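# Lift the weighted bar off its rack and hold it

## Task

Take hold of the weighted bar and raise the whole bar at least three finger-widths above where it rested on its rack. Keep it gripped and motionless in the air, touching nothing else, at the end. The task fails if any motor of either hand still shows moving in hand_stopped_by when the scene ends.

## Robot and tools

Robot: a humanoid upper body on a stand past the table's -x edge, facing +x, with two arms. left_arm is on the +y side and carries a left hand; right_arm is on the -y side and carries a right hand. The left hand mirrors the right.

World frame (used in results): z = 0 is the table top, +z is up, +x runs across the table away from the robot, and the table's near edge is at x = 0.18 m. The pelvis sits 0.01 to 0.14 m above the table. Each shoulder is about 0.28 m above it, 0.06 m toward +x, and 0.10 m to its side in y. A hand point can reach at most 0.62 m from its shoulder. The body may be slightly rotated or tilted, and reported positions get less accurate at long reach.

Hand point: a spot 0.05 m in front of the palm, where index pad and thumb tip meet in a pinch. Its +z runs along the straightened fingers, whose tips sit 0.06 to 0.07 m past it. Its +y points out of the palm. Its +x crosses the palm away from the thumb on the right hand, toward the thumb on the left. A wrist bracket on the little-finger side protrudes 0.03 m past the point along +y and 0.11 m across the palm; it can collide.

Row layout: one flat list of 28 numbers, each in [-1, 1], covering both arms even if only one moves. First left_arm: dx, dy, dz, rx, ry, rz, then left_gripper: little, ring, middle, index, thumb_bend, thumb_turn, force_limit, speed. Then the same 14 for right_arm and right_gripper. Optionally 14 more numbers in [0, 1] follow: per-joint stiffness scales, left arm's 7 then right arm's 7, in Joint positions order; they stay until changed.

Pose numbers: dx..rz are an offset, not a pose. They are measured from the hand point's measured pose at the start of the action (for a call's first action, the last pose a result reported), expressed in the hand point's own axes. Every row counts from that same start, not from the prior row. 1.0 equals 0.6 m of travel or 180 degrees; rx, ry, rz form one rotation vector. Each control step the commanded pose is clipped to 70 mm and 16 degrees from the measured one, so big offsets may need several actions; position wins over orientation if both can't be met.

Hand numbers are absolute targets. Fingers: +1 straight, -1 curled into the palm. thumb_bend: +1 straight, -1 fully bent. thumb_turn: +1 beside the palm, -1 across in front of it. A pinch is roughly index -0.22, thumb_bend -0.75, thumb_turn -0.57. force_limit maps -1..+1 linearly to about 0..10 N at the fingertip (0..15 N for both thumb motors) and only stops closing. speed maps -1..+1 to near zero..full (whole travel in 0.6 s); use -0.9 or less for a soft grip, since fast fingers overshoot. With the thumb turned fully in front, the hand wraps objects 0.035 to 0.08 m thick, lying across the palm on the wrist side of the point; turn the thumb before arriving. A motor only starts when its target changes by 0.01 or more. Repeating identical numbers keeps a grip. To leave a hand alone, resend its last eight numbers; before any were sent, use its hand_measured six, then hand_force_limit and hand_speed. To tighten, raise force_limit and send a target further closed than hand_measured.

Tools:
- execute_actions(actions): a list of actions, each a list of up to 15 rows; each row lasts 1/30 s, the last row is held to fill 15 steps (0.5 s per action). An empty list just returns state and images.
- move(target, speed, blocking): target is one row (offsets from the last reported pose). Hand points travel straight lines that finish together in 0.5 to 10 s; speed is m/s, 0.002 to 0.5, default 0.25, turning up to twice that in rad/s. Paths ignore obstacles and the other arm and may overshoot speed near full extension. blocking=false returns after 0.5 s; use wait(0) to check, and other motion calls are refused until it ends (or call stop).
- wait(seconds): 0 to 10; arms hold their last commands.
- stop(): brakes a running move.
- zoom_image(camera, region): region [x0, y0, x1, y1] pixels, at most 504x504.
- show_instructions(): reference pages.
- finished_scene(scene): ends the given scene; irreversible.

Results: a state line with each hand point's end_effector_position (m) and end_effector_quat_wxyz in the world frame; Hand target lines (where each arm is heading); hand_measured, hand_stopped_by (moving, target, force, stalled, fault), hand_load_n (positive pushes open; near 0 on all means the grip is lost), hand_force_limit, hand_speed; joint positions and torques. A move adds a move: line (done, off_target, moving, held, fault) plus limits (paced = pose clipped, held = steps blocked) and distances to target. Also watch for pose unreachable, MOTOR HOT, OVER-TEMPERATURE FAULT and TORQUE FAULT lines. Cameras: cam_head, cam_high, cam_left_wrist, cam_right_wrist, all 504x504, with calibration given.

Avoid: knocking anything off the table; the two arms striking or pressing each other; contact torque beyond joint limits (23.5 N m, wrist pitch and yaw 4.7 N m, held weight included), which halts the arm for 10 s; long heavy holds that overheat motors; fast impacts or pressing far past contact; dropping the bar; ending while a hand motor still reads moving. To keep an arm still, send the offset back to its wanted pose first, then zeros.

Each tool is called after "Call:" as a command line: name --argument value for each argument, lists and objects as JSON in quotes; but a table of rows of numbers goes row by row, as --pt "numbers of a row", without its own name.

## Session

Call:
execute_actions --actions '[]'

Scene clock: 0.00 s.
left_arm: end_effector_position=(+0.2205, +0.1581, +0.3927) hand_measured=(+1.000, +1.000, +1.000, +1.000, +1.000, +1.000) hand_load_n=(+0.0, +0.0, +0.0, +0.0, +0.0, +0.0) hand_stopped_by=(target, target, target, target, target, target) hand_force_limit=0.00 hand_speed=-0.80 end_effector_quat_wxyz=(+0.131, +0.171, -0.017, +0.976) | right_arm: end_effector_position=(+0.1121, -0.1671, +0.4328) hand_measured=(+1.000, +1.000, +1.000, +1.000, +1.000, +1.000) hand_load_n=(+0.0, +0.0, +0.0, +0.0, +0.0, +0.0) hand_stopped_by=(target, target, target, target, target, target) hand_force_limit=0.00 hand_speed=-0.80 end_effector_quat_wxyz=(+0.995, -0.083, +0.037, +0.035)
Joint positions: left_arm=[-0.04   0.455  0.153 -0.376 -0.716 -1.023 -0.243] | right_arm=[-0.022 -0.526 -0.294 -0.613  0.743 -1.058  0.26 ]
Joint velocities: left_arm=[-0.002  0.     0.006  0.002 -0.006  0.     0.   ] | right_arm=[-0.002  0.002  0.006  0.002  0.     0.     0.   ]
Joint torques (N m, as the arm reports them, + toward a larger angle): no reading
Motor temperatures (°C, as the motors report them): left_arm=[35 42 47 38 37 30 29] | right_arm=[37 37 45 33 40 28 28]
Hand target (left_arm): +0.220, +0.158, +0.393; +0.131, +0.171, -0.017, +0.976
Hand target (right_arm): +0.112, -0.167, +0.433; +0.995, -0.083, +0.037, +0.035
Joint stiffness scale: left_arm=[1. 1. 1. 1. 1. 1. 1.] | right_arm=[1. 1. 1. 1. 1. 1. 1.]
camera_calibration (this result's frames):
cam_left_wrist: T_world_to_cam=[[0.384115, 0.922417, -0.0400298, -0.216628], [-0.910971, 0.371578, -0.179056, 0.222208], [-0.15029, 0.105244, 0.983024, -0.236991], [0, 0, 0, 1]] pos_world=[0.250018, 0.142195, 0.264084]
cam_right_wrist: T_world_to_cam=[[-0.214097, 0.968577, -0.126574, 0.242996], [-0.838327, -0.248704, -0.485134, 0.253398], [-0.501369, 0.00224475, 0.865231, -0.190721], [0, 0, 0, 1]] pos_world=[0.168833, -0.171911, 0.318707]

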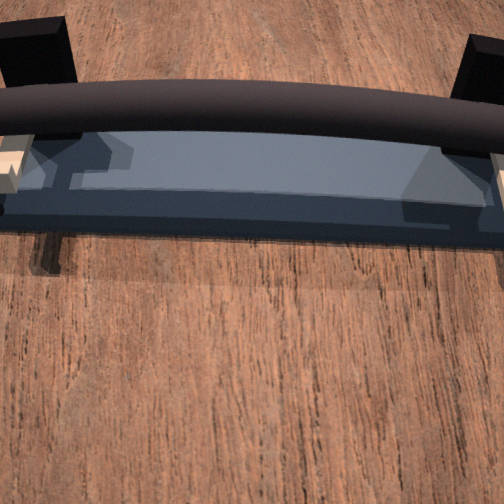

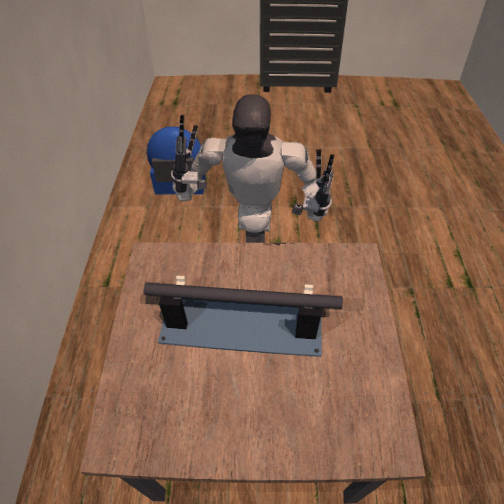

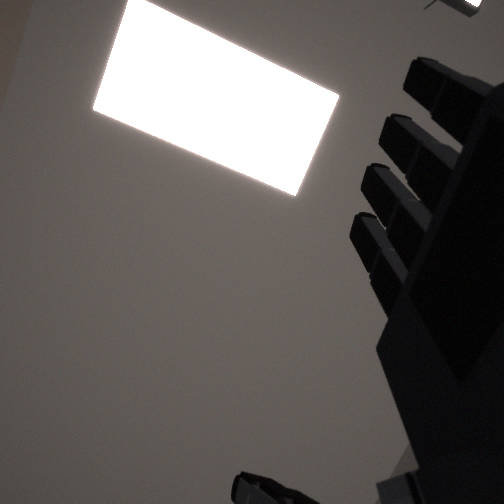

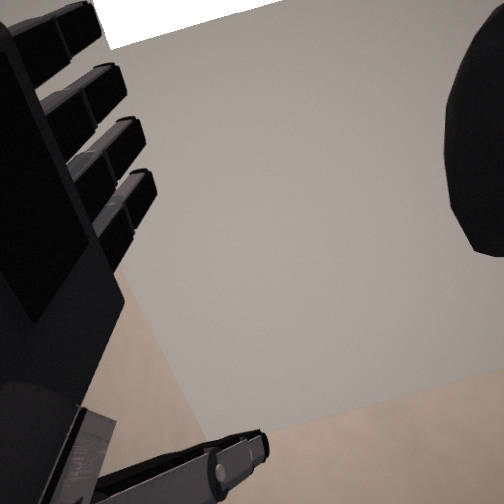

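Call:
move --target '[-0.596,0.03,-0.19,-0.421,-0.517,0.344,1,1,1,1,1,-1,0.5,0,0.681,0.142,-0.375,-0.454,0.58,-0.237,1,1,1,1,1,-1,0.5,0]' --speed 0.45

Scene clock: 4.33 s.
left_arm: end_effector_position=(+0.5016, +0.0680, +0.1735) hand_measured=(+1.000, +1.000, +1.000, +1.000, +1.000, -1.000) hand_load_n=(+0.0, +0.0, +0.0, +0.0, +0.0, +0.0) hand_stopped_by=(target, target, target, target, target, target) hand_force_limit=0.50 hand_speed=0.00 end_effector_quat_wxyz=(-0.275, +0.630, -0.653, +0.316) | right_arm: end_effector_position=(+0.4911, -0.0833, +0.1561) hand_measured=(+1.000, +1.000, +1.000, +1.000, +1.000, -1.000) hand_load_n=(+0.0, +0.0, +0.0, +0.0, +0.0, +0.0) hand_stopped_by=(target, target, target, target, target, target) hand_force_limit=0.50 hand_speed=0.00 end_effector_quat_wxyz=(-0.285, +0.621, -0.673, +0.283)
Joint positions: left_arm=[-1.598  0.823 -1.012  0.375  0.233  0.696 -0.902] | right_arm=[-1.588 -0.465  0.854  0.606 -0.505  0.678  0.983]
Joint velocities: left_arm=[ 0.    -0.006  0.012 -0.006  0.     0.     0.   ] | right_arm=[ 0.     0.012 -0.023  0.035 -0.037 -0.014  0.016]
Joint torques (N m, as the arm reports them, + toward a larger angle): left_arm=[-7.67  2.27  1.89  0.11  0.82 -0.09  0.67] | right_arm=[-4.93 -2.67 -1.87 -1.   -0.84 -0.1  -0.41]
Motor temperatures (°C, as the motors report them): left_arm=[36 43 47 38 37 30 29] | right_arm=[39 37 45 33 40 28 28]
Hand target (left_arm): +0.501, +0.067, +0.173; -0.275, +0.629, -0.655, +0.315
Hand target (right_arm): +0.491, -0.083, +0.156; -0.285, +0.621, -0.673, +0.284
Off the commanded pose (left_arm): 0.012 m, 3 deg.
Off the commanded pose (right_arm): 0.016 m, 3 deg.
Joint stiffness scale: left_arm=[1. 1. 1. 1. 1. 1. 1.] | right_arm=[1. 1. 1. 1. 1. 1. 1.]
joint sent to its limit (right arm) — the command would take joint 1 (shoulder pitch) past its lower limit, so that joint was sent only as far as its limit.
move: off_target (left_arm, right_arm)
camera_calibration (this result's frames):
cam_left_wrist: T_world_to_cam=[[0.664875, 0.124946, 0.73643, -0.47153], [-0.342702, -0.824995, 0.449376, 0.159867], [0.663699, -0.551155, -0.505699, -0.0751496], [0, 0, 0, 1]] pos_world=[0.418172, 0.149386, 0.237405]
cam_right_wrist: T_world_to_cam=[[-0.641326, 0.208108, -0.738507, 0.449823], [-0.301396, 0.816814, 0.491909, 0.130269], [0.705593, 0.538057, -0.461121, -0.102516], [0, 0, 0, 1]] pos_world=[0.40008, -0.144858, 0.220845]

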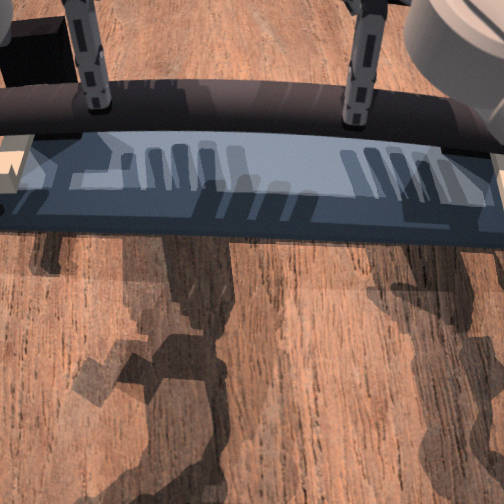

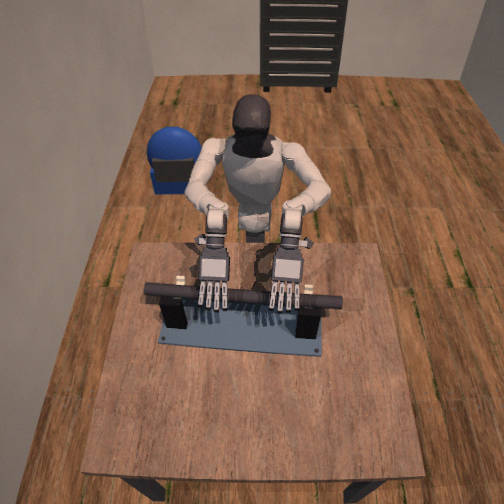

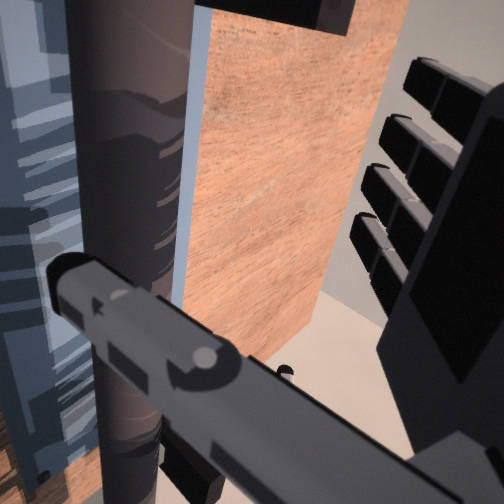

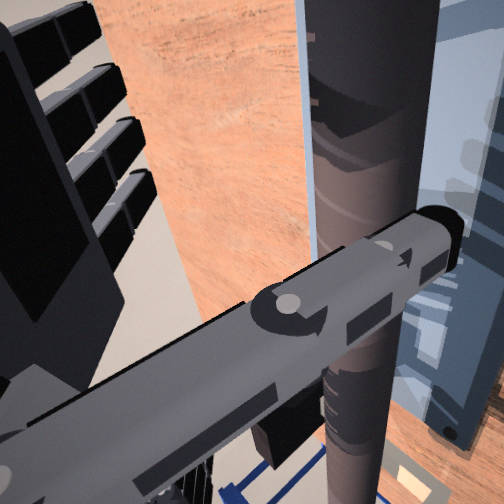

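Call:
move --target '[0.008,0.118,0.093,0,0.003,0.012,1,1,1,1,1,-1,0.5,0,0.016,0.098,0.087,0,0.01,0,1,1,1,1,1,-1,0.5,0]' --speed 0.1

Scene clock: 6.10 s.
left_arm: end_effector_position=(+0.4984, +0.0605, +0.0821) hand_measured=(+1.000, +1.000, +1.000, +1.000, +1.000, -1.000) hand_load_n=(+0.0, +0.0, +0.0, +0.0, +0.0, +0.0) hand_stopped_by=(target, target, target, target, target, target) hand_force_limit=0.50 hand_speed=0.00 end_effector_quat_wxyz=(-0.278, +0.617, -0.668, +0.310) | right_arm: end_effector_position=(+0.4896, -0.0935, +0.0753) hand_measured=(+1.000, +1.000, +1.000, +1.000, +1.000, -1.000) hand_load_n=(+0.0, +0.0, +0.0, +0.0, +0.0, +0.0) hand_stopped_by=(target, target, target, target, target, target) hand_force_limit=0.50 hand_speed=0.00 end_effector_quat_wxyz=(-0.273, +0.614, -0.681, +0.292)
Joint positions: left_arm=[-1.376  0.709 -1.049  0.434  0.238  0.653 -0.637] | right_arm=[-1.398 -0.384  0.867  0.697 -0.507  0.646  0.745]
Joint velocities: left_arm=[ 0.008  0.011  0.005 -0.009 -0.008 -0.001  0.003] | right_arm=[ 0.005  0.    -0.009  0.    -0.003 -0.001 -0.001]
Joint torques (N m, as the arm reports them, + toward a larger angle): left_arm=[-7.6   2.46  1.86 -0.19  0.97 -0.09  0.97] | right_arm=[-4.78 -2.46 -1.5  -1.09 -0.92 -0.1  -0.57]
Motor temperatures (°C, as the motors report them): left_arm=[37 43 48 38 37 30 29] | right_arm=[40 37 45 33 40 28 28]
Hand target (left_arm): +0.500, +0.061, +0.083; -0.281, +0.615, -0.668, +0.311
Hand target (right_arm): +0.490, -0.093, +0.076; +0.274, -0.615, +0.679, -0.293
Off the commanded pose (left_arm): 0.002 m, 0 deg.
Off the commanded pose (right_arm): 0.004 m, 1 deg.
Joint stiffness scale: left_arm=[1. 1. 1. 1. 1. 1. 1.] | right_arm=[1. 1. 1. 1. 1. 1. 1.]
move: off_target (right_arm)
camera_calibration (this result's frames):
cam_left_wrist: T_world_to_cam=[[0.670015, 0.0835871, 0.737626, -0.401379], [-0.36772, -0.8258, 0.427594, 0.207939], [0.644873, -0.557734, -0.522562, -0.112261], [0, 0, 0, 1]] pos_world=[0.417787, 0.142654, 0.148491]
cam_right_wrist: T_world_to_cam=[[-0.63969, 0.213499, -0.738387, 0.391059], [-0.272401, 0.835328, 0.477519, 0.166503], [0.718745, 0.506601, -0.476194, -0.141421], [0, 0, 0, 1]] pos_world=[0.397158, -0.150931, 0.141901]

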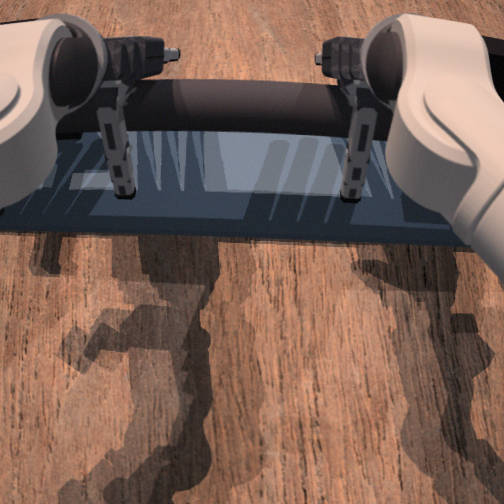

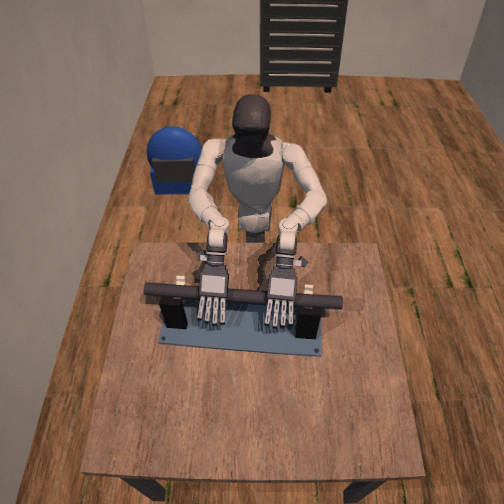

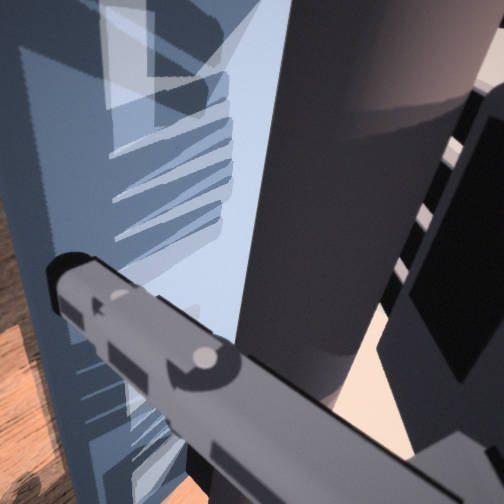

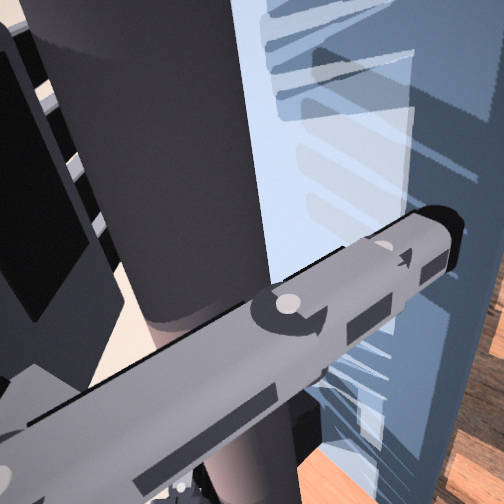

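Call:
move --target '[0,0.014,0.03,0,0,0,-1,-1,-1,-1,0.2,-1,1,-0.3,0,0.016,0.03,0,0,0,-1,-1,-1,-1,0.2,-1,1,-0.3]' --speed 0.05

Call:
execute_actions --actions '[[[0,0,0,0,0,0,-0.95,-0.95,-0.95,-0.95,-1,-1,1,-0.3,0,0,0,0,0,0,-0.95,-0.95,-0.95,-0.95,-1,-1,1,-0.3]]]'

Scene clock: 8.37 s.
left_arm: end_effector_position=(+0.5071, +0.0600, +0.0628) hand_measured=(-0.780, -0.758, -0.742, -0.702, +0.200, -1.000) hand_load_n=(+8.5, +7.5, +5.0, +0.0, +0.0, +0.0) hand_stopped_by=(force, force, force, force, target, target) hand_force_limit=1.00 hand_speed=-0.30 end_effector_quat_wxyz=(-0.279, +0.618, -0.666, +0.310) | right_arm: end_effector_position=(+0.4950, -0.0947, +0.0549) hand_measured=(-0.778, -0.772, -0.778, -0.780, +0.204, -1.000) hand_load_n=(+10.0, +10.0, +10.0, +8.5, +7.5, +0.5) hand_stopped_by=(force, force, force, force, target, target) hand_force_limit=1.00 hand_speed=-0.30 end_effector_quat_wxyz=(-0.271, +0.615, -0.681, +0.290)
Joint positions: left_arm=[-1.365  0.631 -1.054  0.607  0.235  0.557 -0.567] | right_arm=[-1.401 -0.312  0.846  0.895 -0.498  0.53   0.65 ]
Joint velocities: left_arm=[-0.009 -0.018  0.    -0.003 -0.003  0.     0.   ] | right_arm=[ 0.009 -0.003  0.    -0.006  0.     0.     0.   ]
Joint torques (N m, as the arm reports them, + toward a larger angle): left_arm=[-7.87  2.63  1.47 -0.77  0.7  -0.05  0.32] | right_arm=[-4.81 -2.5  -1.46 -1.34 -0.49  0.13 -0.65]
Motor temperatures (°C, as the motors report them): left_arm=[39 43 48 38 37 30 29] | right_arm=[42 37 45 33 40 28 28]
Hand target (left_arm): +0.507, +0.060, +0.064; -0.278, +0.616, -0.669, +0.310
Hand target (right_arm): +0.496, -0.094, +0.055; +0.273, -0.613, +0.682, -0.291
Off the commanded pose (left_arm): 0.001 m, 0 deg.
Off the commanded pose (right_arm): 0.002 m, 0 deg.
Joint stiffness scale: left_arm=[1. 1. 1. 1. 1. 1. 1.] | right_arm=[1. 1. 1. 1. 1. 1. 1.]
move: done
camera_calibration (this result's frames):
cam_left_wrist: T_world_to_cam=[[0.668258, 0.0863802, 0.738898, -0.392316], [-0.365238, -0.827196, 0.427023, 0.21783], [0.6481, -0.555235, -0.521231, -0.130103], [0, 0, 0, 1]] pos_world=[0.426048, 0.141839, 0.129049]
cam_right_wrist: T_world_to_cam=[[-0.643813, 0.213269, -0.734862, 0.381531], [-0.271044, 0.834543, 0.47966, 0.177876], [0.71557, 0.507991, -0.479484, -0.152583], [0, 0, 0, 1]] pos_world=[0.403031, -0.152303, 0.121892]

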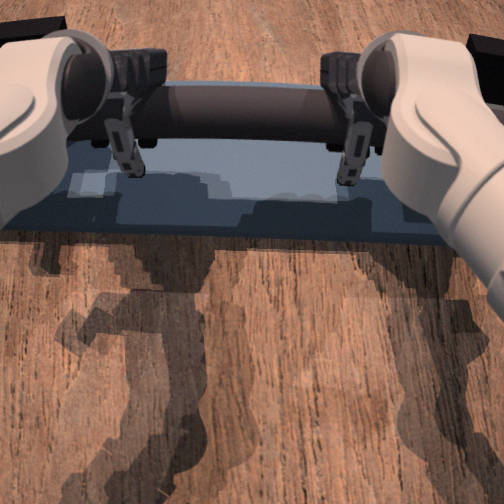

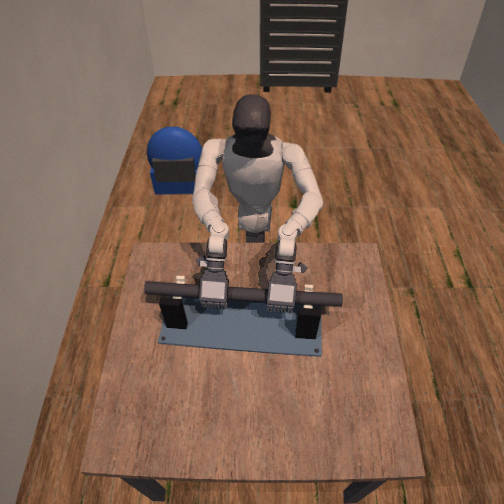

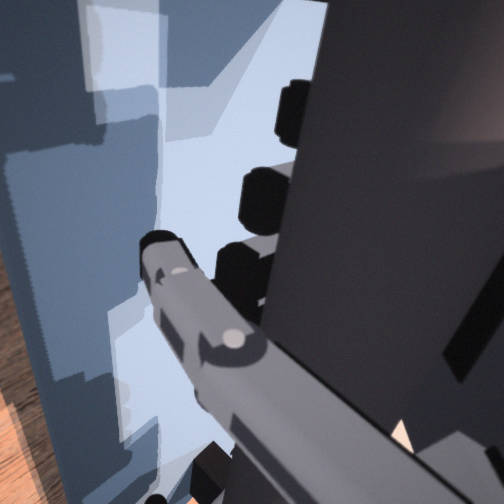

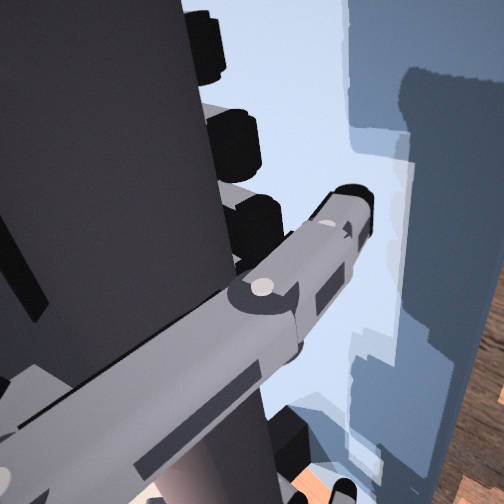

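Scene clock: 8.87 s.
left_arm: end_effector_position=(+0.5074, +0.0600, +0.0625) hand_measured=(-0.794, -0.768, -0.758, -0.748, +0.056, -1.000) hand_load_n=(+10.5, +9.0, +10.5, +11.0, +14.0, +2.0) hand_stopped_by=(force, force, force, force, force, target) hand_force_limit=1.00 hand_speed=-0.30 end_effector_quat_wxyz=(-0.280, +0.618, -0.666, +0.311) | right_arm: end_effector_position=(+0.4948, -0.0947, +0.0549) hand_measured=(-0.782, -0.772, -0.780, -0.788, +0.102, -1.000) hand_load_n=(+11.5, +10.0, +11.5, +12.0, +14.5, +2.0) hand_stopped_by=(force, force, force, force, force, target) hand_force_limit=1.00 hand_speed=-0.30 end_effector_quat_wxyz=(-0.271, +0.616, -0.680, +0.289)
Joint positions: left_arm=[-1.365  0.63  -1.054  0.608  0.235  0.557 -0.564] | right_arm=[-1.401 -0.313  0.846  0.894 -0.498  0.526  0.652]
Joint velocities: left_arm=[-0.009  0.012 -0.018  0.002  0.006  0.     0.   ] | right_arm=[-0.002  0.011 -0.009  0.008 -0.003  0.     0.   ]
Joint torques (N m, as the arm reports them, + toward a larger angle): left_arm=[-7.64  2.52  1.58 -0.55  0.64  0.05  0.6 ] | right_arm=[-4.58 -2.51 -1.12 -1.63 -0.68  0.14 -0.44]
Motor temperatures (°C, as the motors report them): left_arm=[39 43 48 38 37 30 29] | right_arm=[42 37 45 33 40 28 28]
Hand target (left_arm): +0.507, +0.060, +0.063; -0.279, +0.618, -0.666, +0.310
Hand target (right_arm): +0.495, -0.095, +0.055; +0.271, -0.615, +0.681, -0.290
Off the commanded pose (left_arm): 0.000 m, 0 deg.
Off the commanded pose (right_arm): 0.000 m, 0 deg.
Joint stiffness scale: left_arm=[1. 1. 1. 1. 1. 1. 1.] | right_arm=[1. 1. 1. 1. 1. 1. 1.]
camera_calibration (this result's frames):
cam_left_wrist: T_world_to_cam=[[0.667166, 0.0873222, 0.739773, -0.391813], [-0.365263, -0.827169, 0.427052, 0.21803], [0.649209, -0.555127, -0.519964, -0.131059], [0, 0, 0, 1]] pos_world=[0.426128, 0.141808, 0.128596]
cam_right_wrist: T_world_to_cam=[[-0.645173, 0.211737, -0.734111, 0.381865], [-0.272499, 0.833875, 0.479997, 0.178457], [0.71379, 0.509726, -0.480296, -0.15137], [0, 0, 0, 1]] pos_world=[0.403045, -0.152509, 0.12197]

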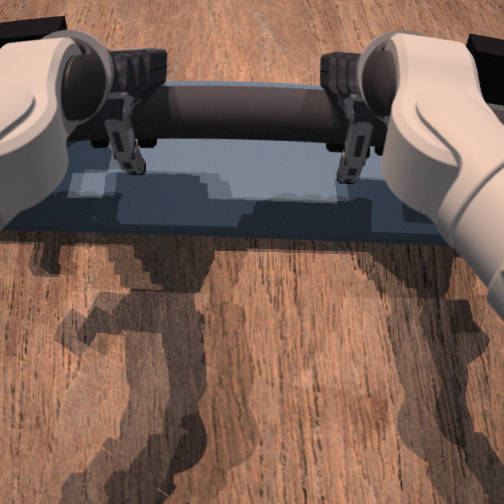

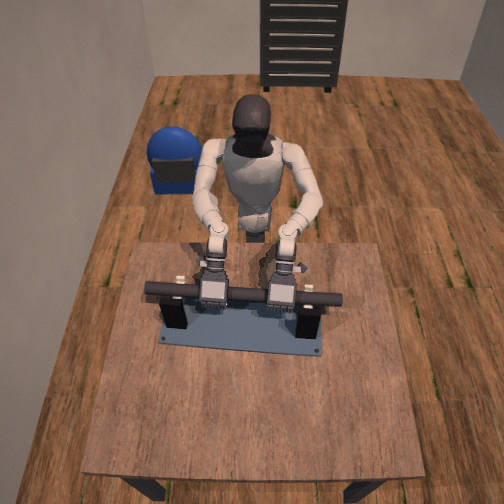

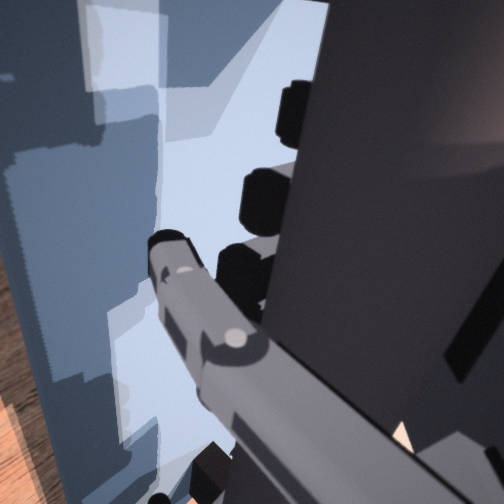

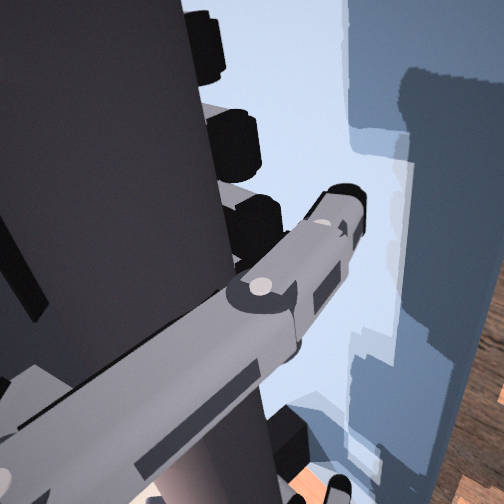

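Call:
move --target '[0.002,-0.139,-0.119,0.06,0,0,-0.95,-0.95,-0.95,-0.95,-1,-1,1,-0.3,-0.002,-0.133,-0.125,0.06,0,0,-0.95,-0.95,-0.95,-0.95,-1,-1,1,-0.3]' --speed 0.09

Call:
wait --seconds 1.5

Scene clock: 11.03 s.
left_arm: end_effector_position=(+0.5063, +0.0611, +0.1735) hand_measured=(-0.794, -0.768, -0.758, -0.748, +0.056, -1.000) hand_load_n=(+10.0, +8.5, +10.0, +10.5, +14.5, +2.0) hand_stopped_by=(force, force, force, force, force, target) hand_force_limit=1.00 hand_speed=-0.30 end_effector_quat_wxyz=(-0.334, +0.591, -0.631, +0.376) | right_arm: end_effector_position=(+0.4960, -0.0935, +0.1685) hand_measured=(-0.782, -0.772, -0.780, -0.788, +0.102, -1.000) hand_load_n=(+9.0, +9.0, +12.0, +14.5, +14.5, +3.5) hand_stopped_by=(force, force, force, force, force, target) hand_force_limit=1.00 hand_speed=-0.30 end_effector_quat_wxyz=(-0.329, +0.590, -0.645, +0.357)
Joint positions: left_arm=[-1.482  0.881 -1.013  0.105  0.254  0.85  -0.681] | right_arm=[-1.484 -0.555  0.887  0.294 -0.588  0.872  0.886]
Joint velocities: left_arm=[ 0.003  0.005 -0.011  0.009  0.005  0.     0.   ] | right_arm=[ 0.    -0.014 -0.006 -0.015  0.006  0.     0.   ]
Joint torques (N m, as the arm reports them, + toward a larger angle): left_arm=[-12.91   2.91   6.78  -1.11   2.04   0.6    3.16] | right_arm=[-8.04 -3.89 -4.33 -2.2  -1.61  0.65 -1.76]
Motor temperatures (°C, as the motors report them): left_arm=[44 43 49 39 37 30 30] | right_arm=[47 38 46 33 40 28 29]
Hand target (left_arm): +0.506, +0.061, +0.173; -0.336, +0.591, -0.631, +0.375
Hand target (right_arm): +0.495, -0.093, +0.166; +0.325, -0.591, +0.646, -0.356
Off the commanded pose (left_arm): 0.002 m, 1 deg.
Off the commanded pose (right_arm): 0.004 m, 1 deg.
Joint stiffness scale: left_arm=[1. 1. 1. 1. 1. 1. 1.] | right_arm=[1. 1. 1. 1. 1. 1. 1.]
move: off_target (right_arm)
camera_calibration (this result's frames):
cam_left_wrist: T_world_to_cam=[[0.516254, 0.110869, 0.849229, -0.417267], [-0.437663, -0.818178, 0.372874, 0.216675], [0.736161, -0.564174, -0.373864, -0.140905], [0, 0, 0, 1]] pos_world=[0.413975, 0.144046, 0.220883]
cam_right_wrist: T_world_to_cam=[[-0.489223, 0.186479, -0.85199, 0.405974], [-0.363454, 0.844419, 0.393521, 0.183974], [0.792819, 0.502178, -0.345332, -0.160841], [0, 0, 0, 1]] pos_world=[0.392996, -0.150286, 0.217944]

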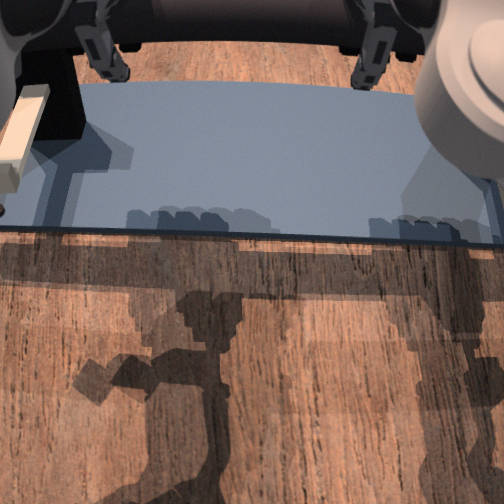

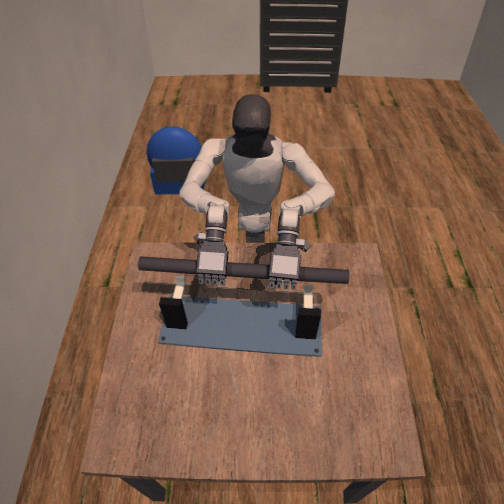

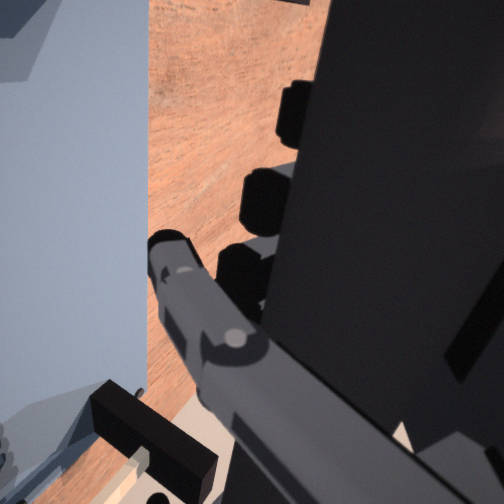

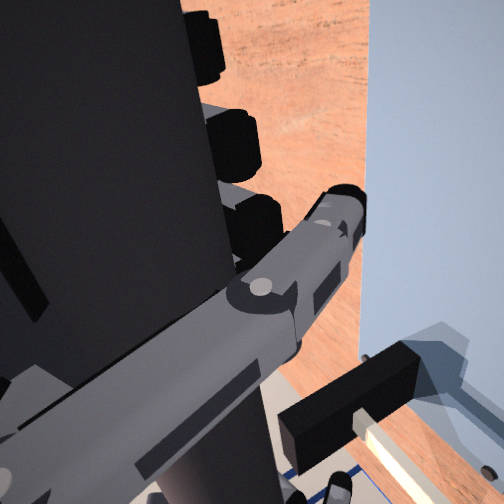

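Scene clock: 12.53 s.
left_arm: end_effector_position=(+0.5063, +0.0611, +0.1735) hand_measured=(-0.794, -0.768, -0.758, -0.748, +0.056, -1.000) hand_load_n=(+10.0, +8.5, +10.0, +10.5, +14.5, +2.0) hand_stopped_by=(force, force, force, force, force, target) hand_force_limit=1.00 hand_speed=-0.30 end_effector_quat_wxyz=(-0.334, +0.591, -0.631, +0.376) | right_arm: end_effector_position=(+0.4960, -0.0935, +0.1685) hand_measured=(-0.782, -0.772, -0.780, -0.788, +0.102, -1.000) hand_load_n=(+9.0, +9.0, +12.0, +14.5, +14.5, +3.5) hand_stopped_by=(force, force, force, force, force, target) hand_force_limit=1.00 hand_speed=-0.30 end_effector_quat_wxyz=(-0.329, +0.590, -0.645, +0.357)
Joint positions: left_arm=[-1.482  0.881 -1.013  0.105  0.254  0.85  -0.681] | right_arm=[-1.484 -0.555  0.887  0.294 -0.588  0.872  0.886]
Joint velocities: left_arm=[-0.002 -0.012  0.009  0.012  0.012  0.     0.   ] | right_arm=[0.003 0.002 0.    0.    0.005 0.    0.   ]
Joint torques (N m, as the arm reports them, + toward a larger angle): left_arm=[-12.89   2.88   6.81  -1.08   2.06   0.6    3.16] | right_arm=[-7.86 -3.64 -4.52 -2.28 -1.51  0.58 -1.8 ]
Motor temperatures (°C, as the motors report them): left_arm=[47 43 50 39 37 30 32] | right_arm=[51 38 47 33 40 28 30]
Hand target (left_arm): +0.506, +0.061, +0.173; -0.336, +0.591, -0.631, +0.375
Hand target (right_arm): +0.495, -0.093, +0.166; +0.325, -0.591, +0.646, -0.356
Off the commanded pose (left_arm): 0.002 m, 1 deg.
Off the commanded pose (right_arm): 0.004 m, 1 deg.
Joint stiffness scale: left_arm=[1. 1. 1. 1. 1. 1. 1.] | right_arm=[1. 1. 1. 1. 1. 1. 1.]
wait: 1.50 s; at rest by 0.17 s
camera_calibration (this result's frames):
cam_left_wrist: T_world_to_cam=[[0.516254, 0.11087, 0.849229, -0.417267], [-0.437663, -0.818178, 0.372875, 0.216675], [0.736161, -0.564174, -0.373864, -0.140905], [0, 0, 0, 1]] pos_world=[0.413975, 0.144046, 0.220883]
cam_right_wrist: T_world_to_cam=[[-0.489223, 0.186478, -0.85199, 0.405974], [-0.363454, 0.844418, 0.393521, 0.183974], [0.792819, 0.502178, -0.345333, -0.160841], [0, 0, 0, 1]] pos_world=[0.392996, -0.150286, 0.217944]

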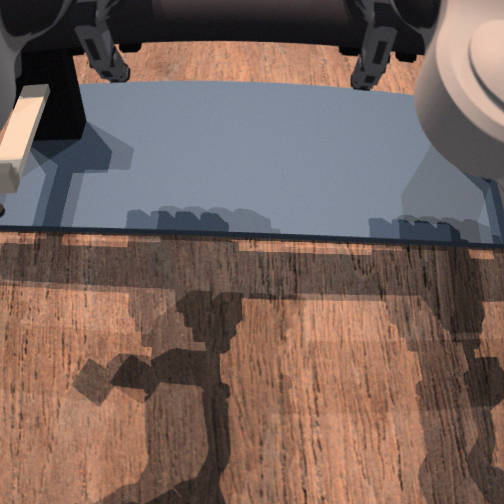

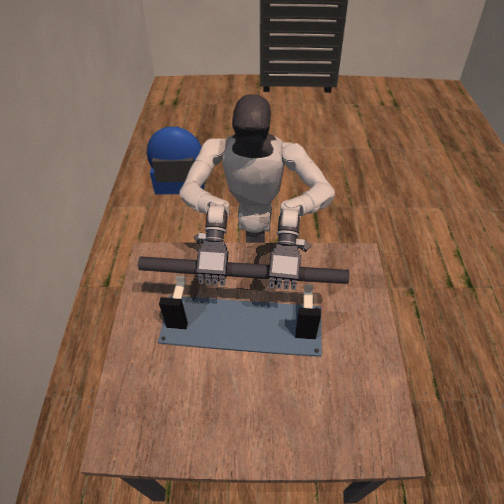

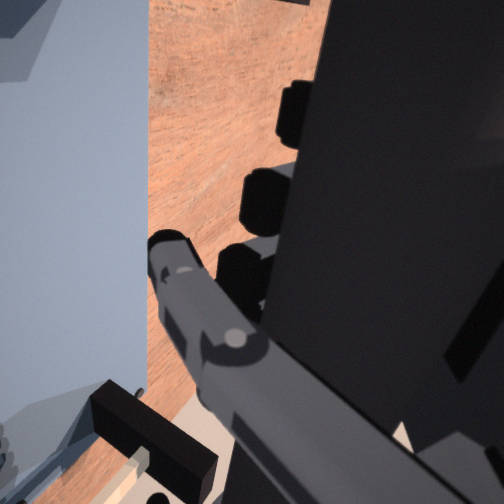

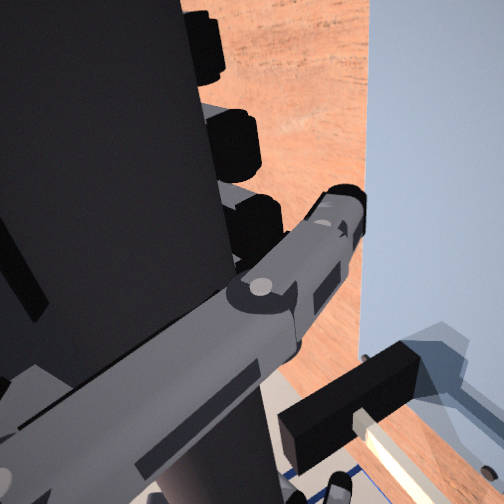

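Call:
finished_scene --scene 2

The scene is finished: the task was done.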